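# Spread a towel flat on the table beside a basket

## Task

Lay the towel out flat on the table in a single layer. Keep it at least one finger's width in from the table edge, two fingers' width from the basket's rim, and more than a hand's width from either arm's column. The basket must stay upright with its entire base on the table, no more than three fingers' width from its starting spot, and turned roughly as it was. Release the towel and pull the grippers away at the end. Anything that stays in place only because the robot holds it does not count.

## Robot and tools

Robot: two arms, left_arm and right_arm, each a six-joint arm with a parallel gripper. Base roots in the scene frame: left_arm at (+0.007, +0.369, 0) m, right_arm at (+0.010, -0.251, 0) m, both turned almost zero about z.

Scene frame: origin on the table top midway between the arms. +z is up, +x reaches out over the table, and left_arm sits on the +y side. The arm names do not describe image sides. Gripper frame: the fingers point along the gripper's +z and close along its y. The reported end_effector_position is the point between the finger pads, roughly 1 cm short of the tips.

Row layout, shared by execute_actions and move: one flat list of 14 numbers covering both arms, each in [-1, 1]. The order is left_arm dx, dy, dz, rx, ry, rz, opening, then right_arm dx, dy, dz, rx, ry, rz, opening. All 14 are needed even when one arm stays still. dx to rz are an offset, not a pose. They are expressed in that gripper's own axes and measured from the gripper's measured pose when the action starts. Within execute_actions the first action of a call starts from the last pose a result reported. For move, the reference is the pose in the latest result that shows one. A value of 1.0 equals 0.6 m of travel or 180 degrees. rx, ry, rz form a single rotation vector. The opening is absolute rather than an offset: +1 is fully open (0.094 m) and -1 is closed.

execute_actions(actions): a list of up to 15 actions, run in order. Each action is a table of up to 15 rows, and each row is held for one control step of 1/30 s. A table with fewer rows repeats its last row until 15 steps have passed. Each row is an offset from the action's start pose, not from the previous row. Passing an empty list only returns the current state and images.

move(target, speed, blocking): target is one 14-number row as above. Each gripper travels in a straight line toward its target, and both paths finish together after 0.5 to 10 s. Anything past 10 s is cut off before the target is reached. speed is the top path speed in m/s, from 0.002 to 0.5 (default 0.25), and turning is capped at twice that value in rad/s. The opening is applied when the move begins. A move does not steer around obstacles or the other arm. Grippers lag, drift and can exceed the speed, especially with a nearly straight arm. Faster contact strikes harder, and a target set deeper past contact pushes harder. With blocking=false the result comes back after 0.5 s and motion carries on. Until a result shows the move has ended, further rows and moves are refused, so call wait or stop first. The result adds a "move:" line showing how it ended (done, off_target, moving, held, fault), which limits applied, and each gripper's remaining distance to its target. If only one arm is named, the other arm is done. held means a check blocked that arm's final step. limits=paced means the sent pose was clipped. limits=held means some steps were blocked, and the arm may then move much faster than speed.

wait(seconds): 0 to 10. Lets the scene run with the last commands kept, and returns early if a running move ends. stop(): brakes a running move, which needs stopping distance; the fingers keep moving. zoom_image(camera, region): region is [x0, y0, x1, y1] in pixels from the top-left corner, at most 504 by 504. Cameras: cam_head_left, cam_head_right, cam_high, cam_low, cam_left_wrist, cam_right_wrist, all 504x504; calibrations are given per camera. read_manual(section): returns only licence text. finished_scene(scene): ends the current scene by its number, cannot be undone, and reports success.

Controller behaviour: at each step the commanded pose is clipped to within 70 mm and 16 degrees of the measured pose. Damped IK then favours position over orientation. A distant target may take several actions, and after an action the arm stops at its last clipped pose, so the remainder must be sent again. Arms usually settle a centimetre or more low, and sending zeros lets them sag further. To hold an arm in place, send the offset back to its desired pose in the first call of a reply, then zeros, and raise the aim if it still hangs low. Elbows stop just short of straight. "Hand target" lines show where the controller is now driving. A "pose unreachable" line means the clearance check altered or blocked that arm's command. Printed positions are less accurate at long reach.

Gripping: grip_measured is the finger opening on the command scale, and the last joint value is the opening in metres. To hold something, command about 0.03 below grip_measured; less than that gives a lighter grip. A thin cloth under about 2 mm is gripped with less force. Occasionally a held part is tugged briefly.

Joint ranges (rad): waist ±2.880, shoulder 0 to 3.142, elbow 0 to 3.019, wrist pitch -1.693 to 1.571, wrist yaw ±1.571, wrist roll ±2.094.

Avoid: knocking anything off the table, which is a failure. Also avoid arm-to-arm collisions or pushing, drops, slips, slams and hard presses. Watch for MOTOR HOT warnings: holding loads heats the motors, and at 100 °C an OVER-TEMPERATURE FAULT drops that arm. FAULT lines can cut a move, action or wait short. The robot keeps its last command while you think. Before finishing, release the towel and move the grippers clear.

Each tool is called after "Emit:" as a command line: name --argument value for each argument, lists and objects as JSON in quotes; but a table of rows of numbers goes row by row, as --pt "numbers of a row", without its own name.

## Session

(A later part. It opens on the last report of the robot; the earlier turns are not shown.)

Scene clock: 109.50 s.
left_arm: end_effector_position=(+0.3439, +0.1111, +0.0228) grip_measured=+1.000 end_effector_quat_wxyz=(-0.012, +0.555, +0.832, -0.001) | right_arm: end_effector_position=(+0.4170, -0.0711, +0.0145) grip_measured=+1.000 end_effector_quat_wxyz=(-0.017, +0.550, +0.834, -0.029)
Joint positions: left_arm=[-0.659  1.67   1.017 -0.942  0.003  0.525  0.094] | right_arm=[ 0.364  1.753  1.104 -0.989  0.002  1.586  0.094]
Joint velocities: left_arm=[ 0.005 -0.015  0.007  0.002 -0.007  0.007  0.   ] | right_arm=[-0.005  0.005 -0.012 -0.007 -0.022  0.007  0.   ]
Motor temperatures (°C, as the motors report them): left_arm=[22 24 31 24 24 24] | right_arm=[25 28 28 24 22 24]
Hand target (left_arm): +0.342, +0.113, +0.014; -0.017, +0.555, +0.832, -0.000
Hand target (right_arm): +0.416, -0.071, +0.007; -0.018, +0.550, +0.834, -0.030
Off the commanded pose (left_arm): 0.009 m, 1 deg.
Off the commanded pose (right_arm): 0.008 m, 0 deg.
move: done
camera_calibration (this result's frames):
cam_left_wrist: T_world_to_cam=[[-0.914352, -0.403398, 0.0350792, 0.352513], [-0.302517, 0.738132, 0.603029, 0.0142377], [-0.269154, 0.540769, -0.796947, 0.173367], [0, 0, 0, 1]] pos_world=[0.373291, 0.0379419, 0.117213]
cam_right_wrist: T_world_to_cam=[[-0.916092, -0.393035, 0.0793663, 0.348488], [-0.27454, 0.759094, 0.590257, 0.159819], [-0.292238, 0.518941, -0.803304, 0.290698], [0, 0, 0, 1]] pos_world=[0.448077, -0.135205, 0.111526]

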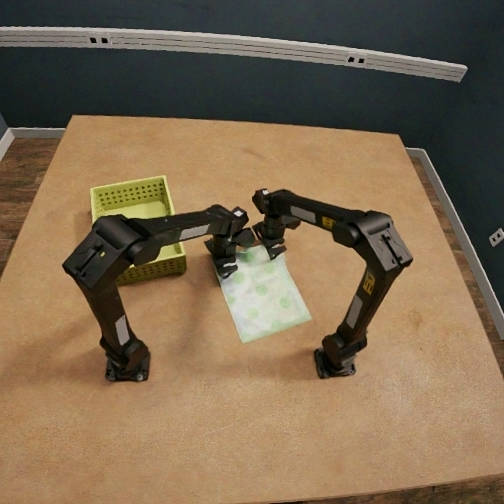

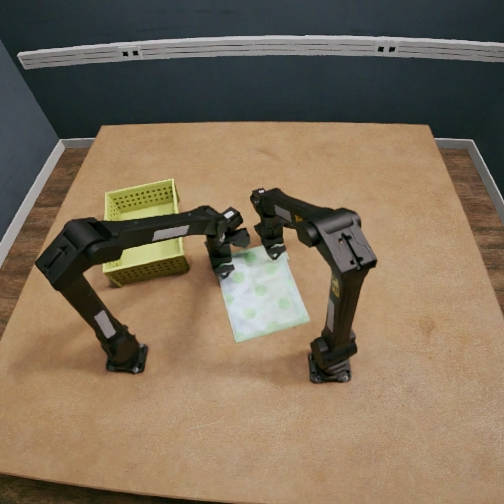

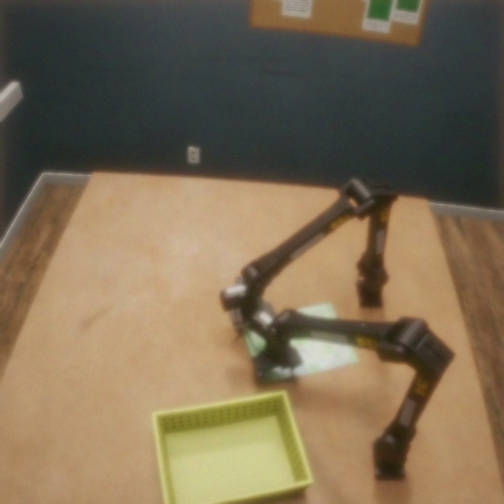

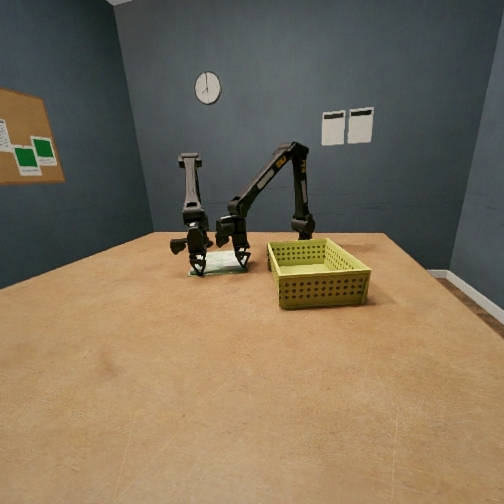

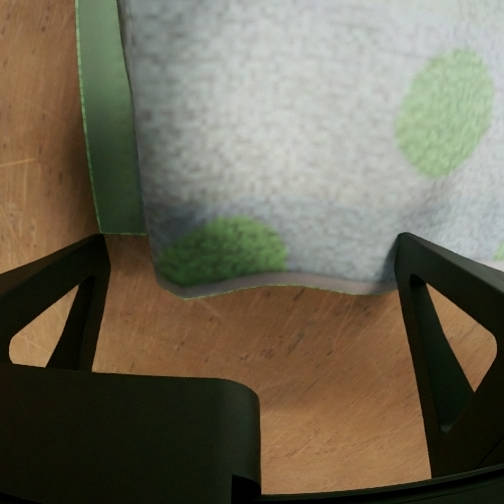

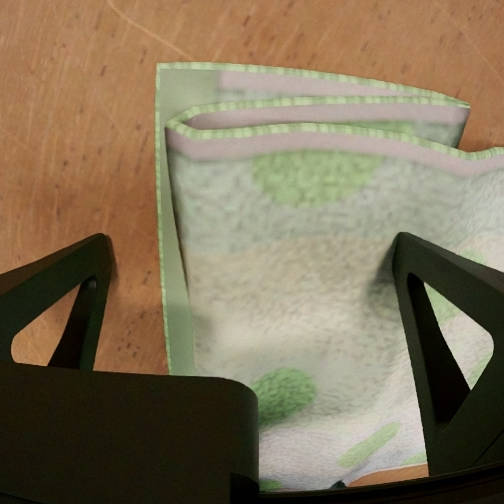

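Emit:
move --target '[-0.03,0,0.005,0,0,0,-1,0,0,0.005,0,0,0,-1]' --speed 0.03

Emit:
move --target '[0,0,-0.25,0,0,0,-1,0,0,-0.25,0,0,0,-1]' --speed 0.1

Scene clock: 114.07 s.
left_arm: end_effector_position=(+0.3438, +0.1098, +0.0203) grip_measured=-0.956 end_effector_quat_wxyz=(-0.015, +0.555, +0.832, -0.000) | right_arm: end_effector_position=(+0.4168, -0.0712, +0.0144) grip_measured=-0.923 end_effector_quat_wxyz=(-0.017, +0.550, +0.834, -0.029)
Joint positions: left_arm=[-0.662  1.679  1.02  -0.942  0.003  0.521  0.002] | right_arm=[ 0.364  1.753  1.104 -0.989  0.002  1.586  0.004]
Joint velocities: left_arm=[ 0.005  0.005  0.012  0.002 -0.007 -0.007 -0.001] | right_arm=[-0.005 -0.015 -0.007 -0.012  0.037  0.037  0.   ]
Motor temperatures (°C, as the motors report them): left_arm=[22 24 30 24 24 24] | right_arm=[25 28 28 24 22 24]
Hand target (left_arm): +0.350, +0.095, +0.020; -0.012, +0.555, +0.832, -0.001
Hand target (right_arm): +0.417, -0.071, +0.011; -0.017, +0.550, +0.834, -0.029
Off the commanded pose (left_arm): 0.017 m, 0 deg.
Off the commanded pose (right_arm): 0.003 m, 0 deg.
move: off_target (left_arm)
camera_calibration (this result's frames):
cam_left_wrist: T_world_to_cam=[[-0.913738, -0.404564, 0.0375578, 0.351803], [-0.300827, 0.735769, 0.606751, 0.0162858], [-0.273103, 0.543113, -0.794004, 0.173075], [0, 0, 0, 1]] pos_world=[0.373622, 0.0363452, 0.114328]
cam_right_wrist: T_world_to_cam=[[-0.916064, -0.393022, 0.0797465, 0.3483], [-0.274334, 0.759186, 0.590235, 0.159815], [-0.292518, 0.518816, -0.803283, 0.290707], [0, 0, 0, 1]] pos_world=[0.447945, -0.135264, 0.111416]

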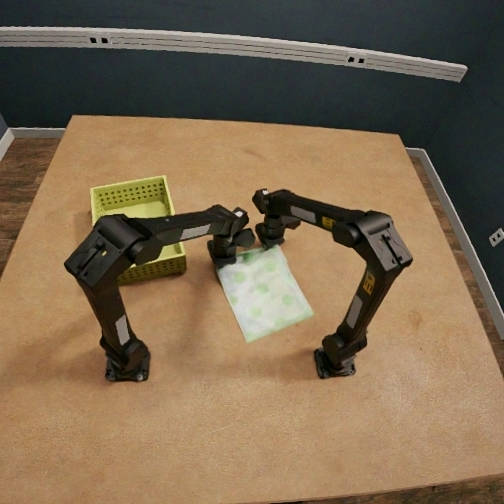

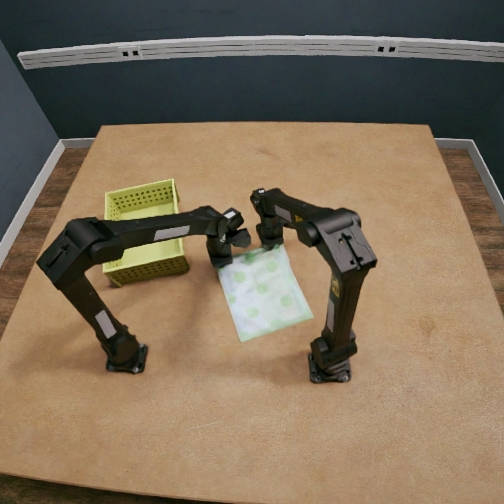

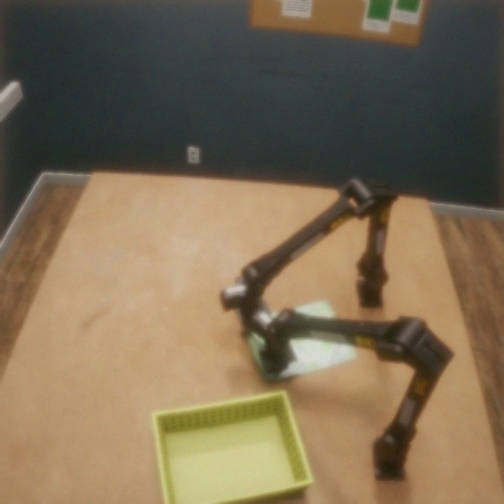

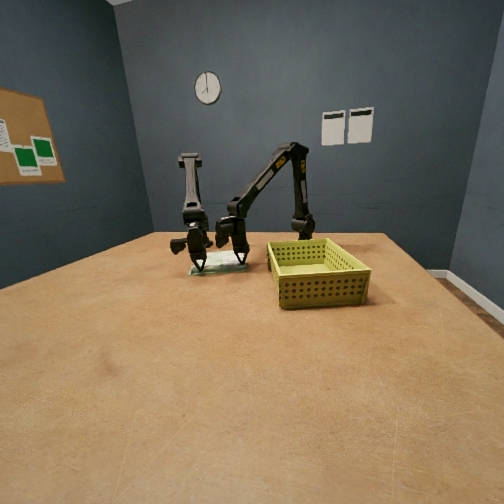

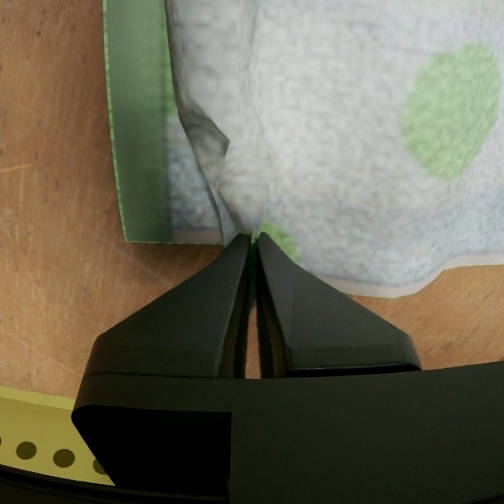

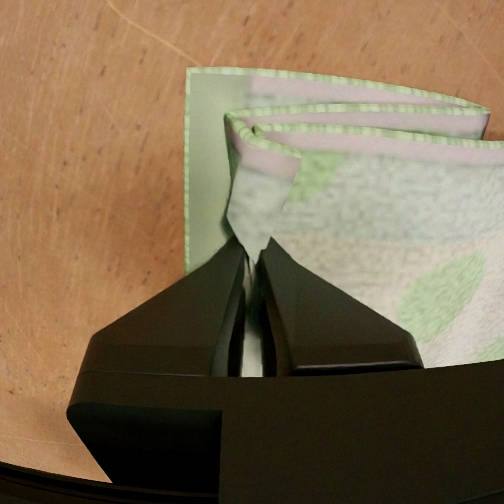

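Scene clock: 115.97 s.
left_arm: end_effector_position=(+0.3407, +0.1121, +0.1538) grip_measured=-0.956 end_effector_quat_wxyz=(-0.027, +0.555, +0.832, +0.000) | right_arm: end_effector_position=(+0.4112, -0.0722, +0.1419) grip_measured=-0.923 end_effector_quat_wxyz=(-0.031, +0.549, +0.834, -0.047)
Joint positions: left_arm=[-0.662  1.517  1.217 -1.324  0.003  0.521  0.002] | right_arm=[ 0.366  1.61   1.291 -1.364 -0.002  1.586  0.004]
Joint velocities: left_arm=[ 0.005 -0.005 -0.002  0.002 -0.154  0.007 -0.   ] | right_arm=[-0.005 -0.015 -0.012 -0.012  0.007  0.022  0.001]
Motor temperatures (°C, as the motors report them): left_arm=[22 24 30 24 24 24] | right_arm=[25 29 28 24 22 24]
Hand target (left_arm): +0.349, +0.107, +0.169; -0.015, +0.555, +0.832, -0.000
Hand target (right_arm): +0.423, -0.069, +0.164; -0.017, +0.551, +0.834, -0.029
Off the commanded pose (left_arm): 0.018 m, 1 deg.
Off the commanded pose (right_arm): 0.027 m, 3 deg.
move: off_target (left_arm, right_arm)
camera_calibration (this result's frames):
cam_left_wrist: T_world_to_cam=[[-0.912913, -0.405198, 0.0490366, 0.342943], [-0.289108, 0.726766, 0.62308, -0.0728896], [-0.288109, 0.554641, -0.78062, 0.278681], [0, 0, 0, 1]] pos_world=[0.372294, 0.0373655, 0.246143]
cam_right_wrist: T_world_to_cam=[[-0.911196, -0.392567, 0.124952, 0.324279], [-0.249729, 0.767552, 0.590338, 0.0741821], [-0.327655, 0.50671, -0.797426, 0.404801], [0, 0, 0, 1]] pos_world=[0.446642, -0.134754, 0.238487]

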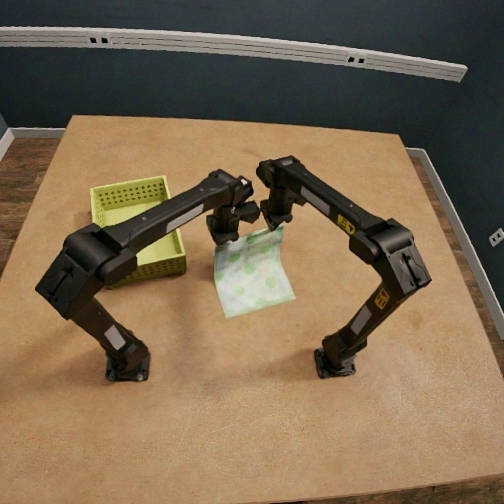

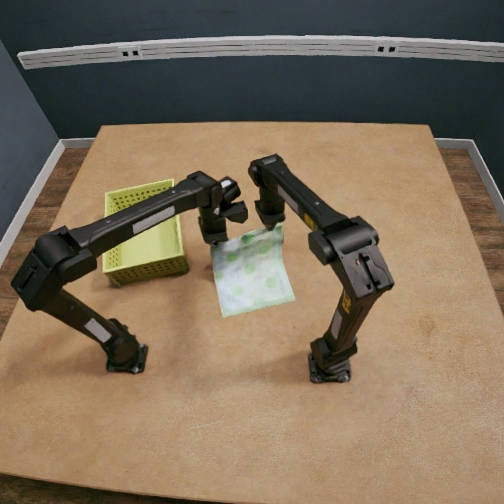

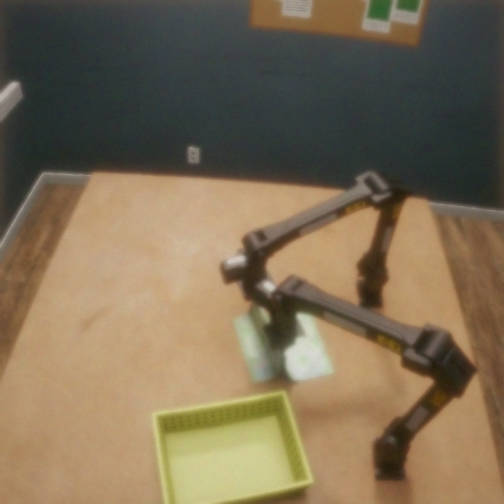

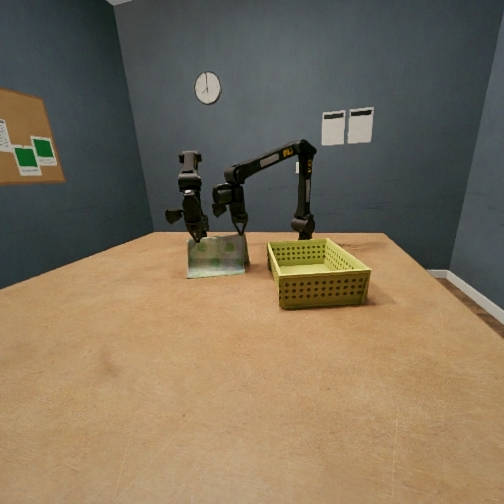

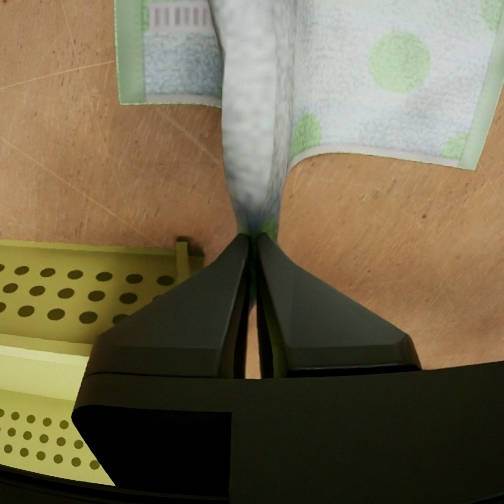

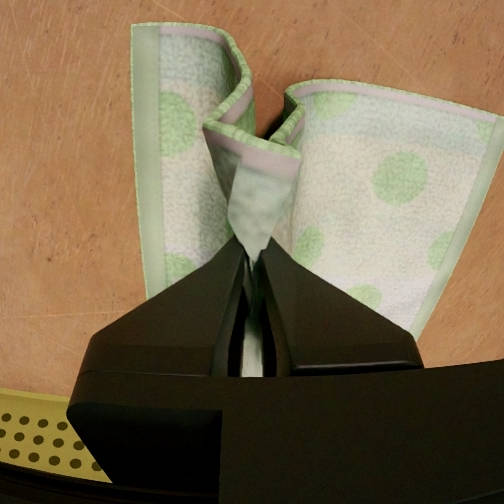

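Emit:
move --target '[0,0,-0.3,0,0,0,-1,0,0,-0.33,0,0,0,-1]' --speed 0.1

Scene clock: 125.40 s.
left_arm: end_effector_position=(+0.3450, +0.1087, +0.3159) grip_measured=-0.956 end_effector_quat_wxyz=(+0.014, +0.555, +0.832, -0.003) | right_arm: end_effector_position=(+0.4240, -0.0649, +0.3145) grip_measured=-0.923 end_effector_quat_wxyz=(-0.002, +0.550, +0.835, +0.003)
Joint positions: left_arm=[-0.662  1.442  1.565 -1.665  0.004  0.521  0.002] | right_arm=[ 0.367  1.531  1.658 -1.695 -0.006  1.586  0.004]
Joint velocities: left_arm=[-0.015 -0.005 -0.027  0.002  0.007  0.007  0.   ] | right_arm=[ 0.015 -0.005  0.002  0.007 -0.066 -0.022  0.   ]
Motor temperatures (°C, as the motors report them): left_arm=[22 24 32 24 24 24] | right_arm=[25 29 29 24 22 24]
Hand target (left_arm): +0.351, +0.107, +0.333; +0.029, +0.554, +0.832, -0.003
Hand target (right_arm): +0.429, -0.067, +0.337; +0.012, +0.551, +0.834, +0.021
Off the commanded pose (left_arm): 0.018 m, 5 deg.
Off the commanded pose (right_arm): 0.025 m, 7 deg.
joint sent to its limit (left arm) — the command would take joint 4 (wrist pitch) past its lower limit, so that joint was sent only as far as its limit.
joint sent to its limit (right arm) — the command would take joint 4 (wrist pitch) past its lower limit, so that joint was sent only as far as its limit.
move: off_target (left_arm, right_arm)
camera_calibration (this result's frames):
cam_left_wrist: T_world_to_cam=[[-0.914834, -0.403699, 0.0102727, 0.350267], [-0.327688, 0.756968, 0.565349, -0.141876], [-0.236007, 0.513835, -0.824788, 0.408841], [0, 0, 0, 1]] pos_world=[0.370434, 0.0387216, 0.413818]
cam_right_wrist: T_world_to_cam=[[-0.917689, -0.397197, 0.00899676, 0.356101], [-0.312928, 0.736574, 0.599611, -0.00818596], [-0.244791, 0.547442, -0.800241, 0.511289], [0, 0, 0, 1]] pos_world=[0.449387, -0.132429, 0.410859]

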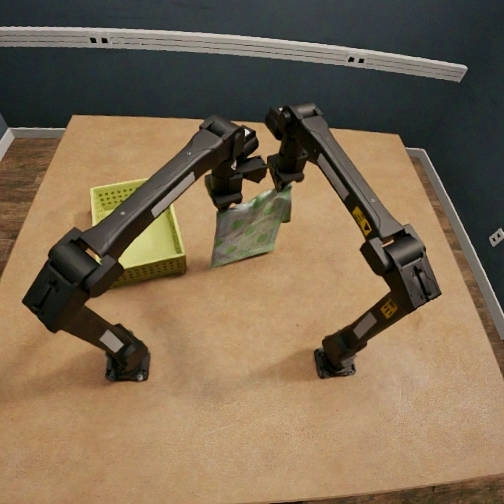

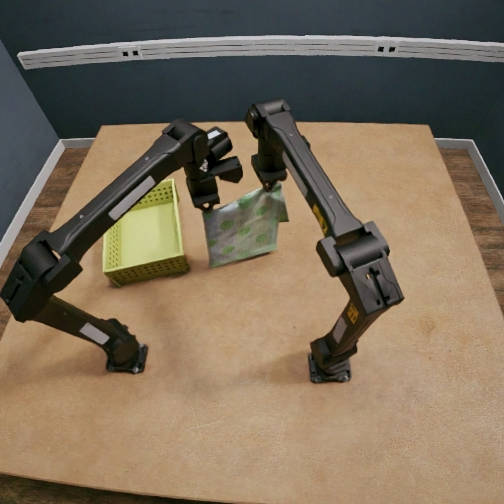

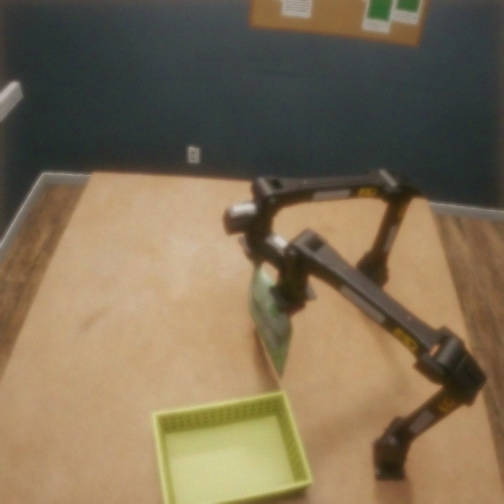

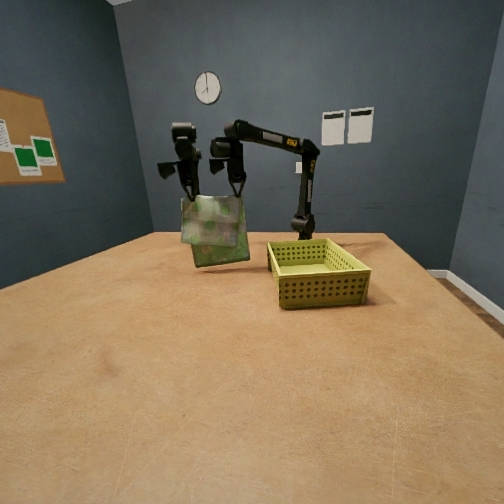

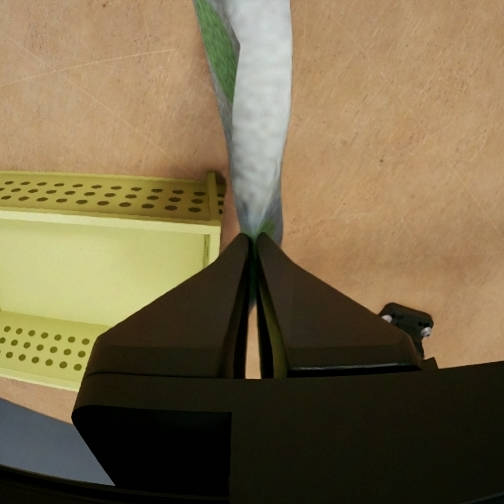

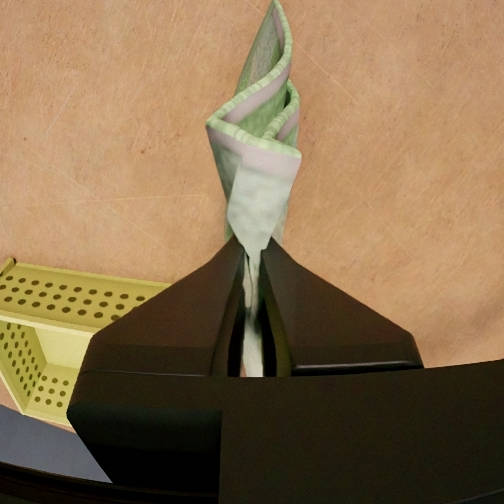

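Emit:
move --target '[-0.19,0.49,0.03,0,0,0,-1,-0.153,0.362,0.03,0,0,0,-1]' --speed 0.12

Scene clock: 137.27 s.
left_arm: end_effector_position=(+0.6509, +0.1162, +0.2973) grip_measured=-0.956 end_effector_quat_wxyz=(+0.107, +0.547, +0.830, +0.017) | right_arm: end_effector_position=(+0.6531, -0.0631, +0.2842) grip_measured=-0.923 end_effector_quat_wxyz=(+0.043, +0.552, +0.831, +0.056)
Joint positions: left_arm=[-0.378  2.112  2.425 -1.666  0.012  0.792  0.002] | right_arm=[ 0.229  2.085  2.352 -1.697 -0.007  1.456  0.004]
Joint velocities: left_arm=[ 0.005  0.005  0.032  0.017 -0.007  0.022 -0.001] | right_arm=[-0.015 -0.005 -0.002 -0.007 -0.007  0.037 -0.001]
Motor temperatures (°C, as the motors report them): left_arm=[22 24 34 24 24 24] | right_arm=[25 29 31 24 22 24]
Hand target (left_arm): +0.660, +0.119, +0.302; +0.115, +0.549, +0.828, +0.018
Hand target (right_arm): +0.659, -0.063, +0.300; +0.052, +0.549, +0.832, +0.070
Off the commanded pose (left_arm): 0.012 m, 11 deg.
Off the commanded pose (right_arm): 0.014 m, 8 deg.
joint sent to its limit (left arm) — the command would take joint 4 (wrist pitch) past its lower limit, so that joint was sent only as far as its limit.
joint sent to its limit (right arm) — the command would take joint 4 (wrist pitch) past its lower limit, so that joint was sent only as far as its limit.
move: off_target (left_arm, right_arm)
camera_calibration (this result's frames):
cam_left_wrist: T_world_to_cam=[[-0.899727, -0.419257, -0.121303, 0.664496], [-0.426957, 0.787821, 0.443899, 0.060326], [-0.0905425, 0.451179, -0.887829, 0.393174], [0, 0, 0, 1]] pos_world=[0.659221, 0.0536763, 0.402898]
cam_right_wrist: T_world_to_cam=[[-0.913194, -0.386811, -0.128276, 0.604074], [-0.385151, 0.71632, 0.581846, 0.131275], [-0.133177, 0.580743, -0.80312, 0.472179], [0, 0, 0, 1]] pos_world=[0.665081, -0.134588, 0.380323]

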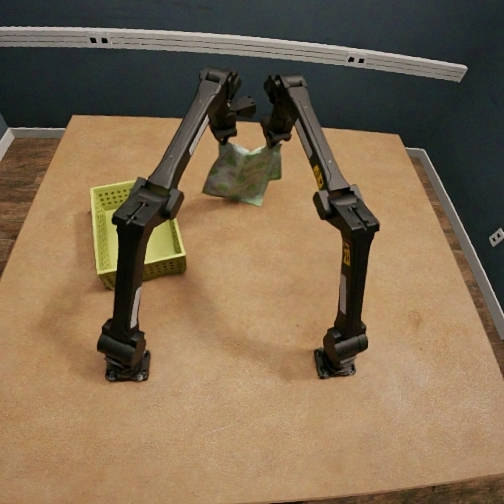

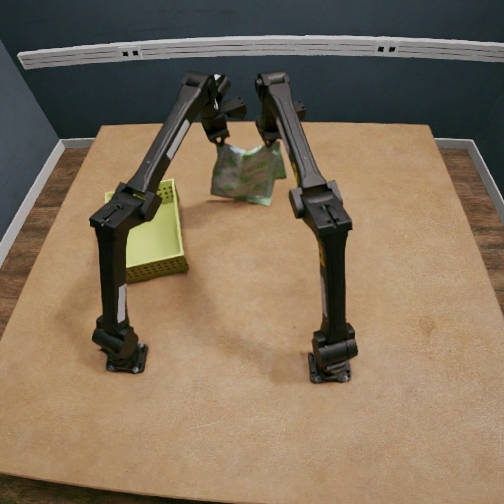

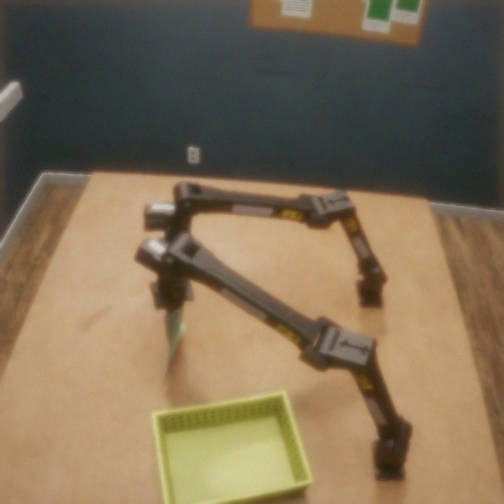

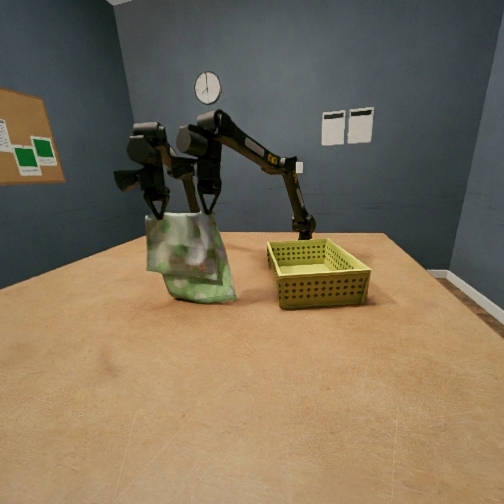

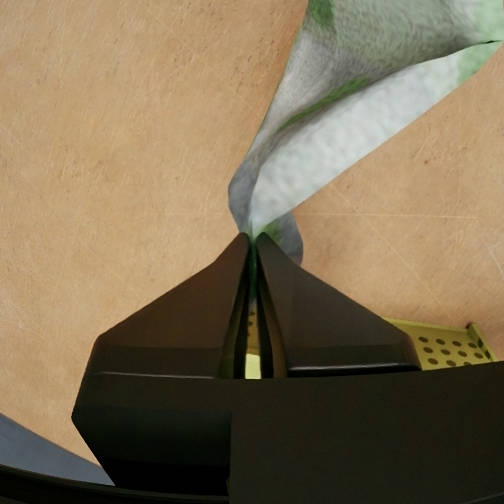

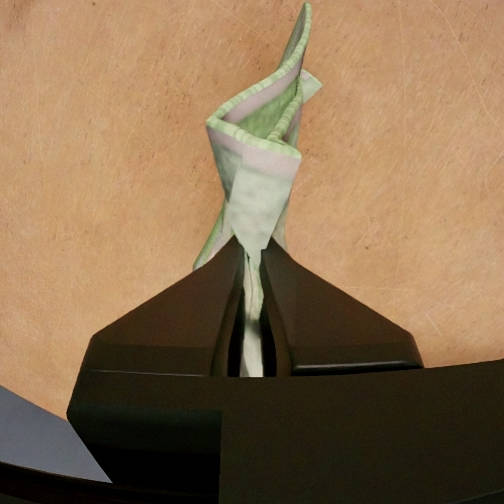

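Emit:
move --target '[0.243,-0.433,0.35,0.05,0.05,0,-1,0.15,-0.447,0.36,0.04,0,0,-1]' --speed 0.1

Emit:
move --target '[0,0,-0.08,0,0,0,1,0,0,-0.08,0,0,0,1]' --speed 0.08

Scene clock: 146.80 s.
left_arm: end_effector_position=(+0.3993, +0.1278, +0.0329) grip_measured=-0.956 end_effector_quat_wxyz=(-0.006, +0.556, +0.831, -0.006) | right_arm: end_effector_position=(+0.4014, -0.0725, +0.0211) grip_measured=-0.923 end_effector_quat_wxyz=(-0.000, +0.550, +0.835, -0.007)
Joint positions: left_arm=[-0.554  1.728  1.129 -0.985  0.011  0.631  0.002] | right_arm=[ 0.378  1.68   1.025 -0.928  0.007  1.597  0.004]
Joint velocities: left_arm=[-0.015 -0.015 -0.022  0.002 -0.007 -0.007 -0.   ] | right_arm=[-0.005 -0.024  0.007 -0.002 -0.081 -0.022 -0.   ]
Motor temperatures (°C, as the motors report them): left_arm=[22 25 34 24 24 24] | right_arm=[25 30 31 24 22 24]
Hand target (left_arm): +0.397, +0.125, +0.033; -0.001, +0.551, +0.834, -0.006
Hand target (right_arm): +0.405, -0.071, +0.028; +0.010, +0.553, +0.833, +0.003
Off the commanded pose (left_arm): 0.004 m, 1 deg.
Off the commanded pose (right_arm): 0.011 m, 2 deg.
move: off_target (right_arm)
camera_calibration (this result's frames):
cam_left_wrist: T_world_to_cam=[[-0.91475, -0.402322, 0.0370142, 0.409527], [-0.304634, 0.747005, 0.590916, 0.0126796], [-0.265388, 0.529264, -0.805884, 0.187589], [0, 0, 0, 1]] pos_world=[0.428261, 0.0560057, 0.128524]
cam_right_wrist: T_world_to_cam=[[-0.917972, -0.395896, 0.0243766, 0.334856], [-0.306873, 0.747805, 0.588742, 0.164848], [-0.251309, 0.532968, -0.807954, 0.276823], [0, 0, 0, 1]] pos_world=[0.427544, -0.138243, 0.118445]

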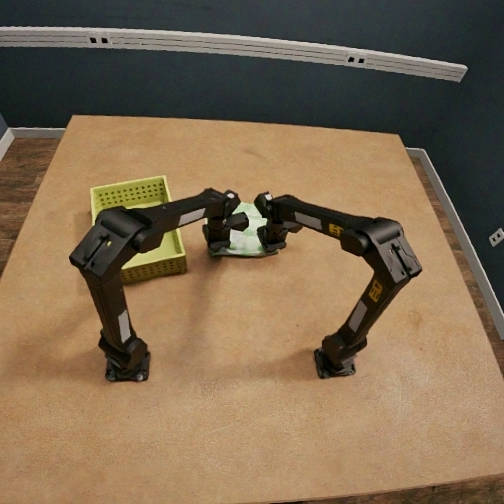

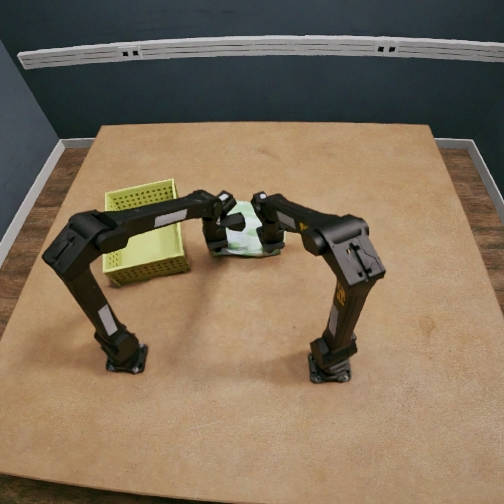

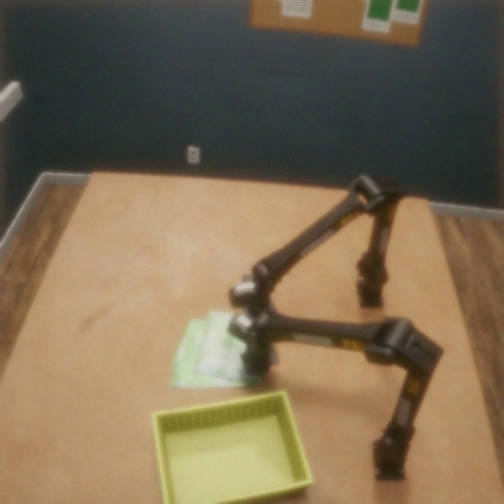

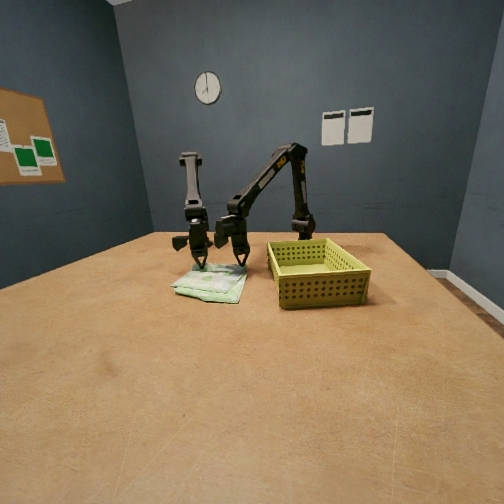

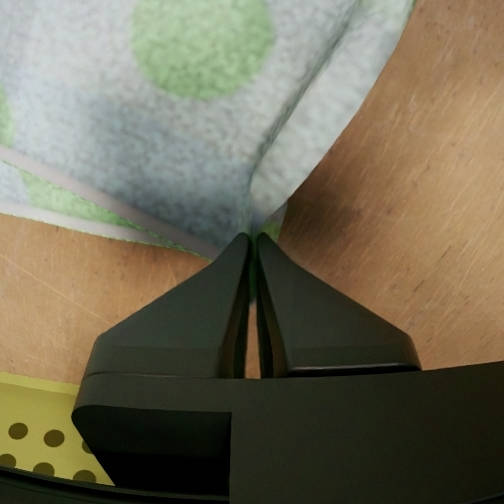

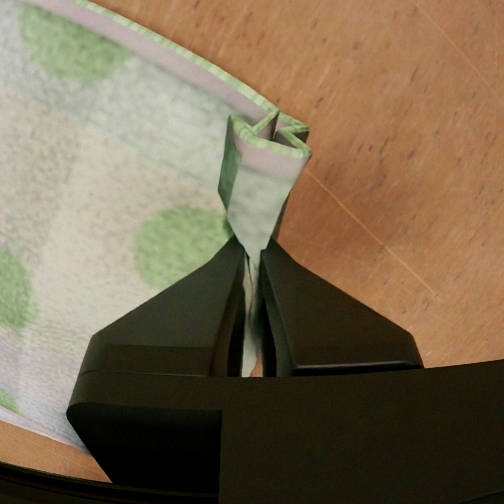

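Scene clock: 147.77 s.
left_arm: end_effector_position=(+0.3882, +0.1346, +0.0663) grip_measured=+1.000 end_effector_quat_wxyz=(-0.020, +0.555, +0.831, -0.006) | right_arm: end_effector_position=(+0.3861, -0.0795, +0.0507) grip_measured=+1.000 end_effector_quat_wxyz=(-0.011, +0.550, +0.835, -0.024)
Joint positions: left_arm=[-0.554  1.666  1.148 -1.093  0.011  0.631  0.094] | right_arm=[ 0.378  1.617  1.036 -1.043  0.007  1.597  0.094]
Joint velocities: left_arm=[-0.015 -0.015  0.002  0.007  0.066  0.037  0.   ] | right_arm=[-0.015 -0.005  0.002  0.002 -0.022  0.066  0.   ]
Motor temperatures (°C, as the motors report them): left_arm=[22 25 34 24 24 24] | right_arm=[25 30 31 24 22 24]
Hand target (left_arm): +0.400, +0.128, +0.081; -0.006, +0.556, +0.831, -0.006
Hand target (right_arm): +0.401, -0.073, +0.069; -0.000, +0.550, +0.835, -0.007
Off the commanded pose (left_arm): 0.020 m, 2 deg.
Off the commanded pose (right_arm): 0.025 m, 2 deg.
move: off_target (left_arm, right_arm)
camera_calibration (this result's frames):
cam_left_wrist: T_world_to_cam=[[-0.913715, -0.402953, 0.0524805, 0.399484], [-0.290767, 0.738551, 0.608274, -0.020909], [-0.283865, 0.540529, -0.79199, 0.212655], [0, 0, 0, 1]] pos_world=[0.4193, 0.061469, 0.160174]
cam_right_wrist: T_world_to_cam=[[-0.916358, -0.39515, 0.0643764, 0.314737], [-0.285495, 0.757678, 0.586871, 0.140638], [-0.280679, 0.519405, -0.807117, 0.310873], [0, 0, 0, 1]] pos_world=[0.415819, -0.143658, 0.148113]

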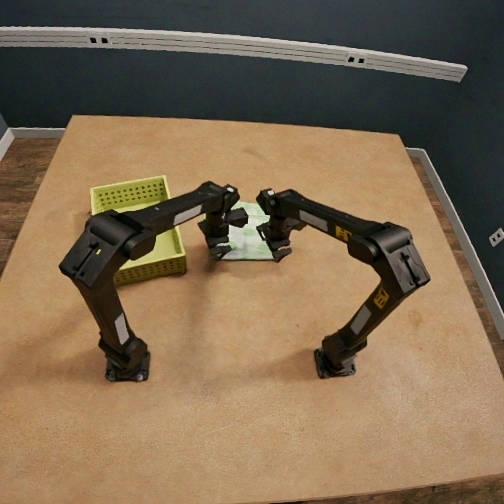

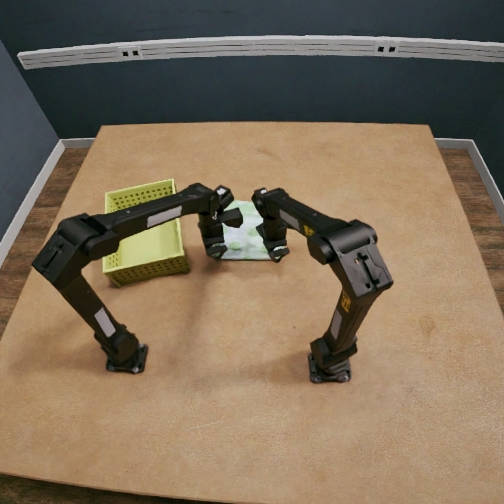

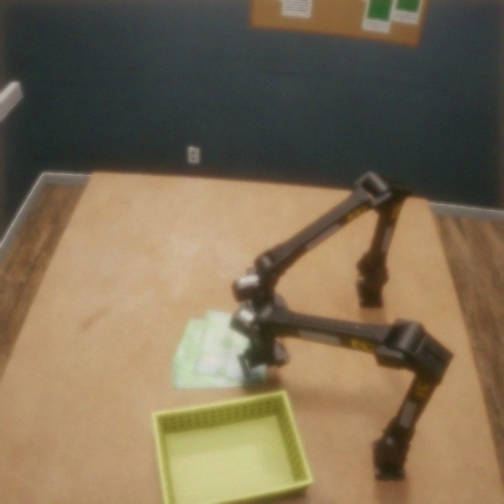

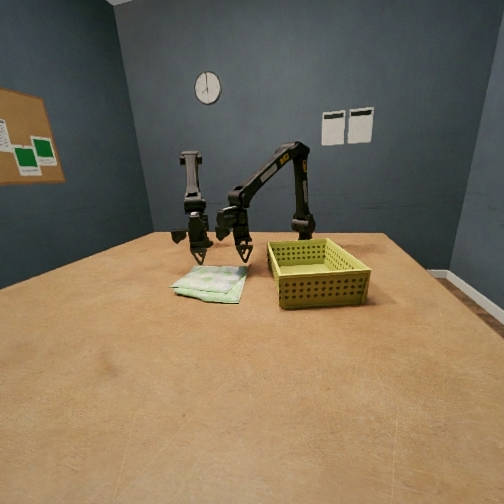

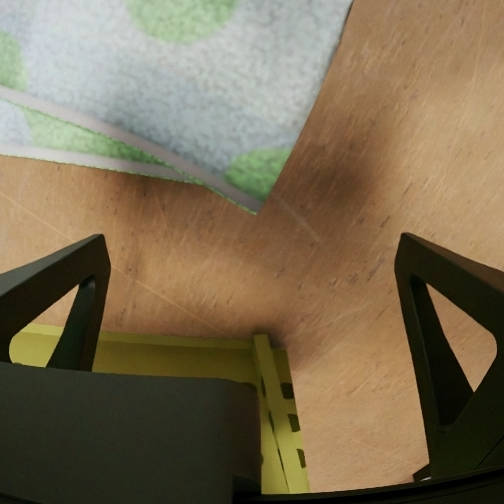

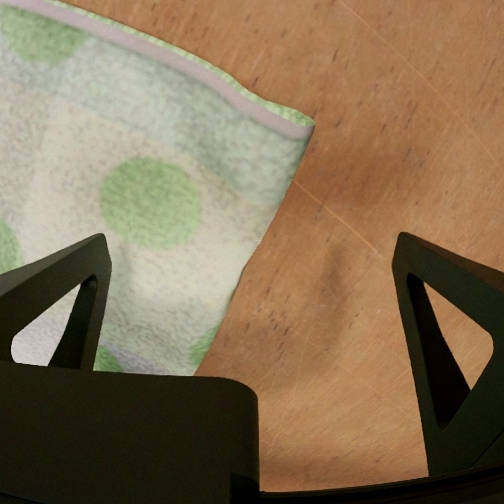

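Emit:
zoom_image --camera "cam_high" --region '[150, 290, 300, 410]'

Emit:
zoom_image --camera "cam_low" --region '[150, 240, 270, 320]'

Region (150, 290, 300, 410) of cam_high's 504x504 image, scaled by 3.360, with more detail than that image has; it fills the top 403 rows of this view, and the rest is white.

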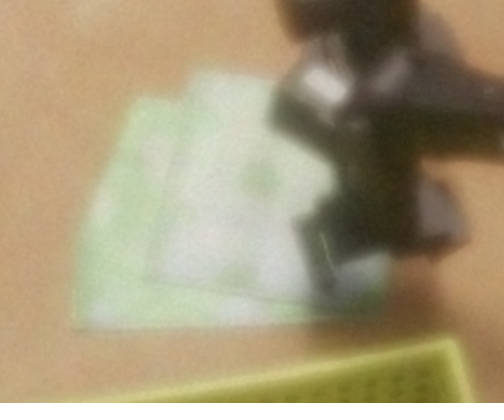

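Region (150, 240, 270, 320) of cam_low's 504x504 image, scaled by 4.200, with more detail than that image has.

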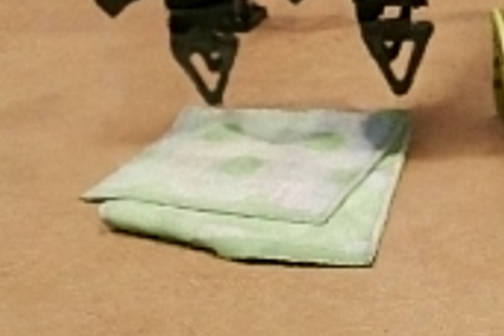

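Emit:
move --target '[-0.11,0.26,-0.13,0,0,0,1,-0.217,0.213,-0.15,0,0,0,1]'

Scene clock: 162.80 s.
left_arm: end_effector_position=(+0.5491, +0.1330, +0.1359) grip_measured=+1.000 end_effector_quat_wxyz=(-0.020, +0.551, +0.834, -0.009) | right_arm: end_effector_position=(+0.5451, -0.1501, +0.1278) grip_measured=+1.000 end_effector_quat_wxyz=(-0.022, +0.555, +0.831, -0.027)
Joint positions: left_arm=[-0.414  1.956  1.76  -1.418  0.01   0.761  0.094] | right_arm=[ 0.136  1.856  1.586 -1.37   0.007  1.369  0.094]
Joint velocities: left_arm=[-0.015 -0.005  0.012 -0.012 -0.081  0.022  0.   ] | right_arm=[-0.015 -0.005 -0.007  0.002 -0.022 -0.022  0.   ]
Motor temperatures (°C, as the motors report them): left_arm=[22 25 34 24 24 24] | right_arm=[25 29 31 24 22 24]
Hand target (left_arm): +0.562, +0.134, +0.136; -0.020, +0.555, +0.831, -0.006
Hand target (right_arm): +0.557, -0.146, +0.136; -0.014, +0.550, +0.835, -0.022
Off the commanded pose (left_arm): 0.012 m, 1 deg.
Off the commanded pose (right_arm): 0.016 m, 2 deg.
move: off_target (left_arm, right_arm)
camera_calibration (this result's frames):
cam_left_wrist: T_world_to_cam=[[-0.909594, -0.411544, 0.0571899, 0.540432], [-0.295643, 0.737765, 0.606875, -0.0123687], [-0.291948, 0.535102, -0.792737, 0.31961], [0, 0, 0, 1]] pos_world=[0.581226, 0.0605128, 0.229965]
cam_right_wrist: T_world_to_cam=[[-0.920429, -0.382348, 0.0813665, 0.429602], [-0.261842, 0.757576, 0.597928, 0.179916], [-0.290258, 0.529045, -0.797409, 0.459821], [0, 0, 0, 1]] pos_world=[0.575994, -0.215309, 0.224133]

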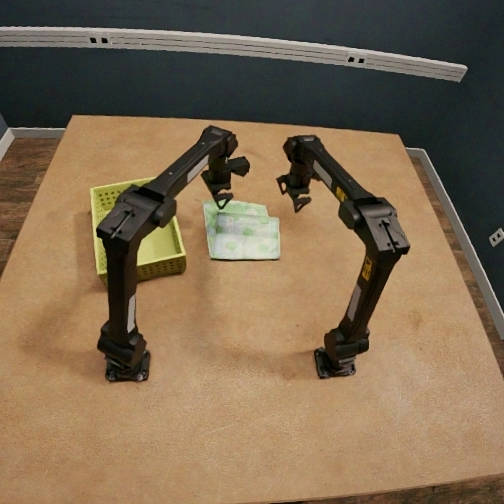

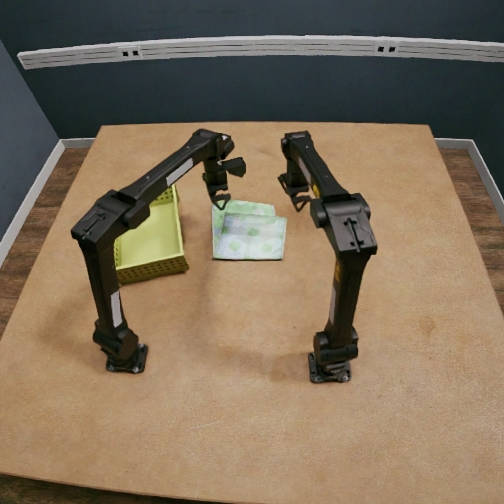

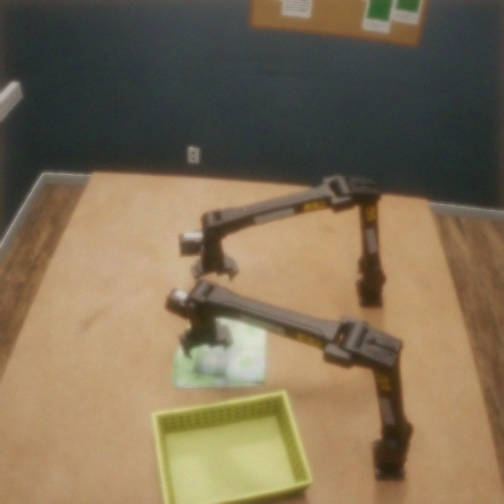

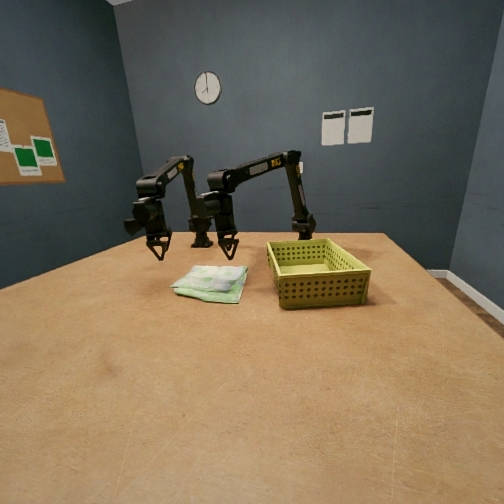

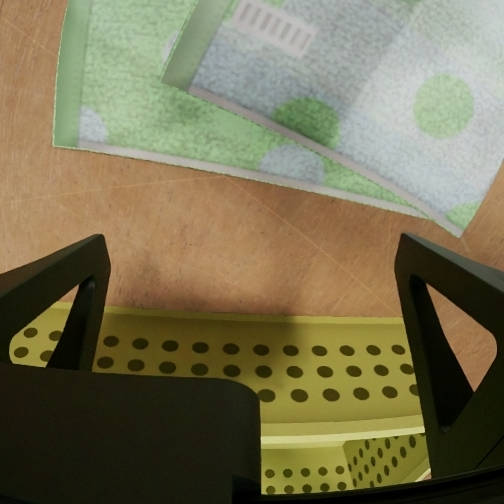

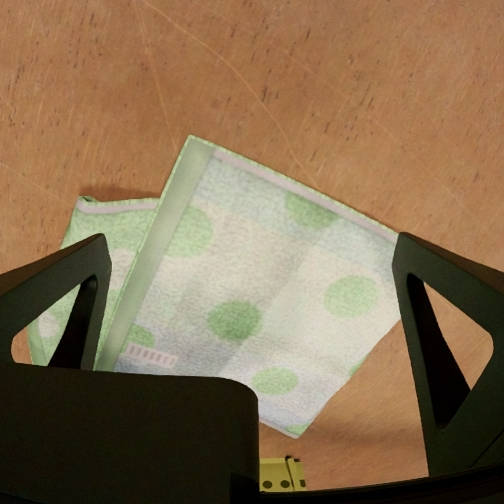

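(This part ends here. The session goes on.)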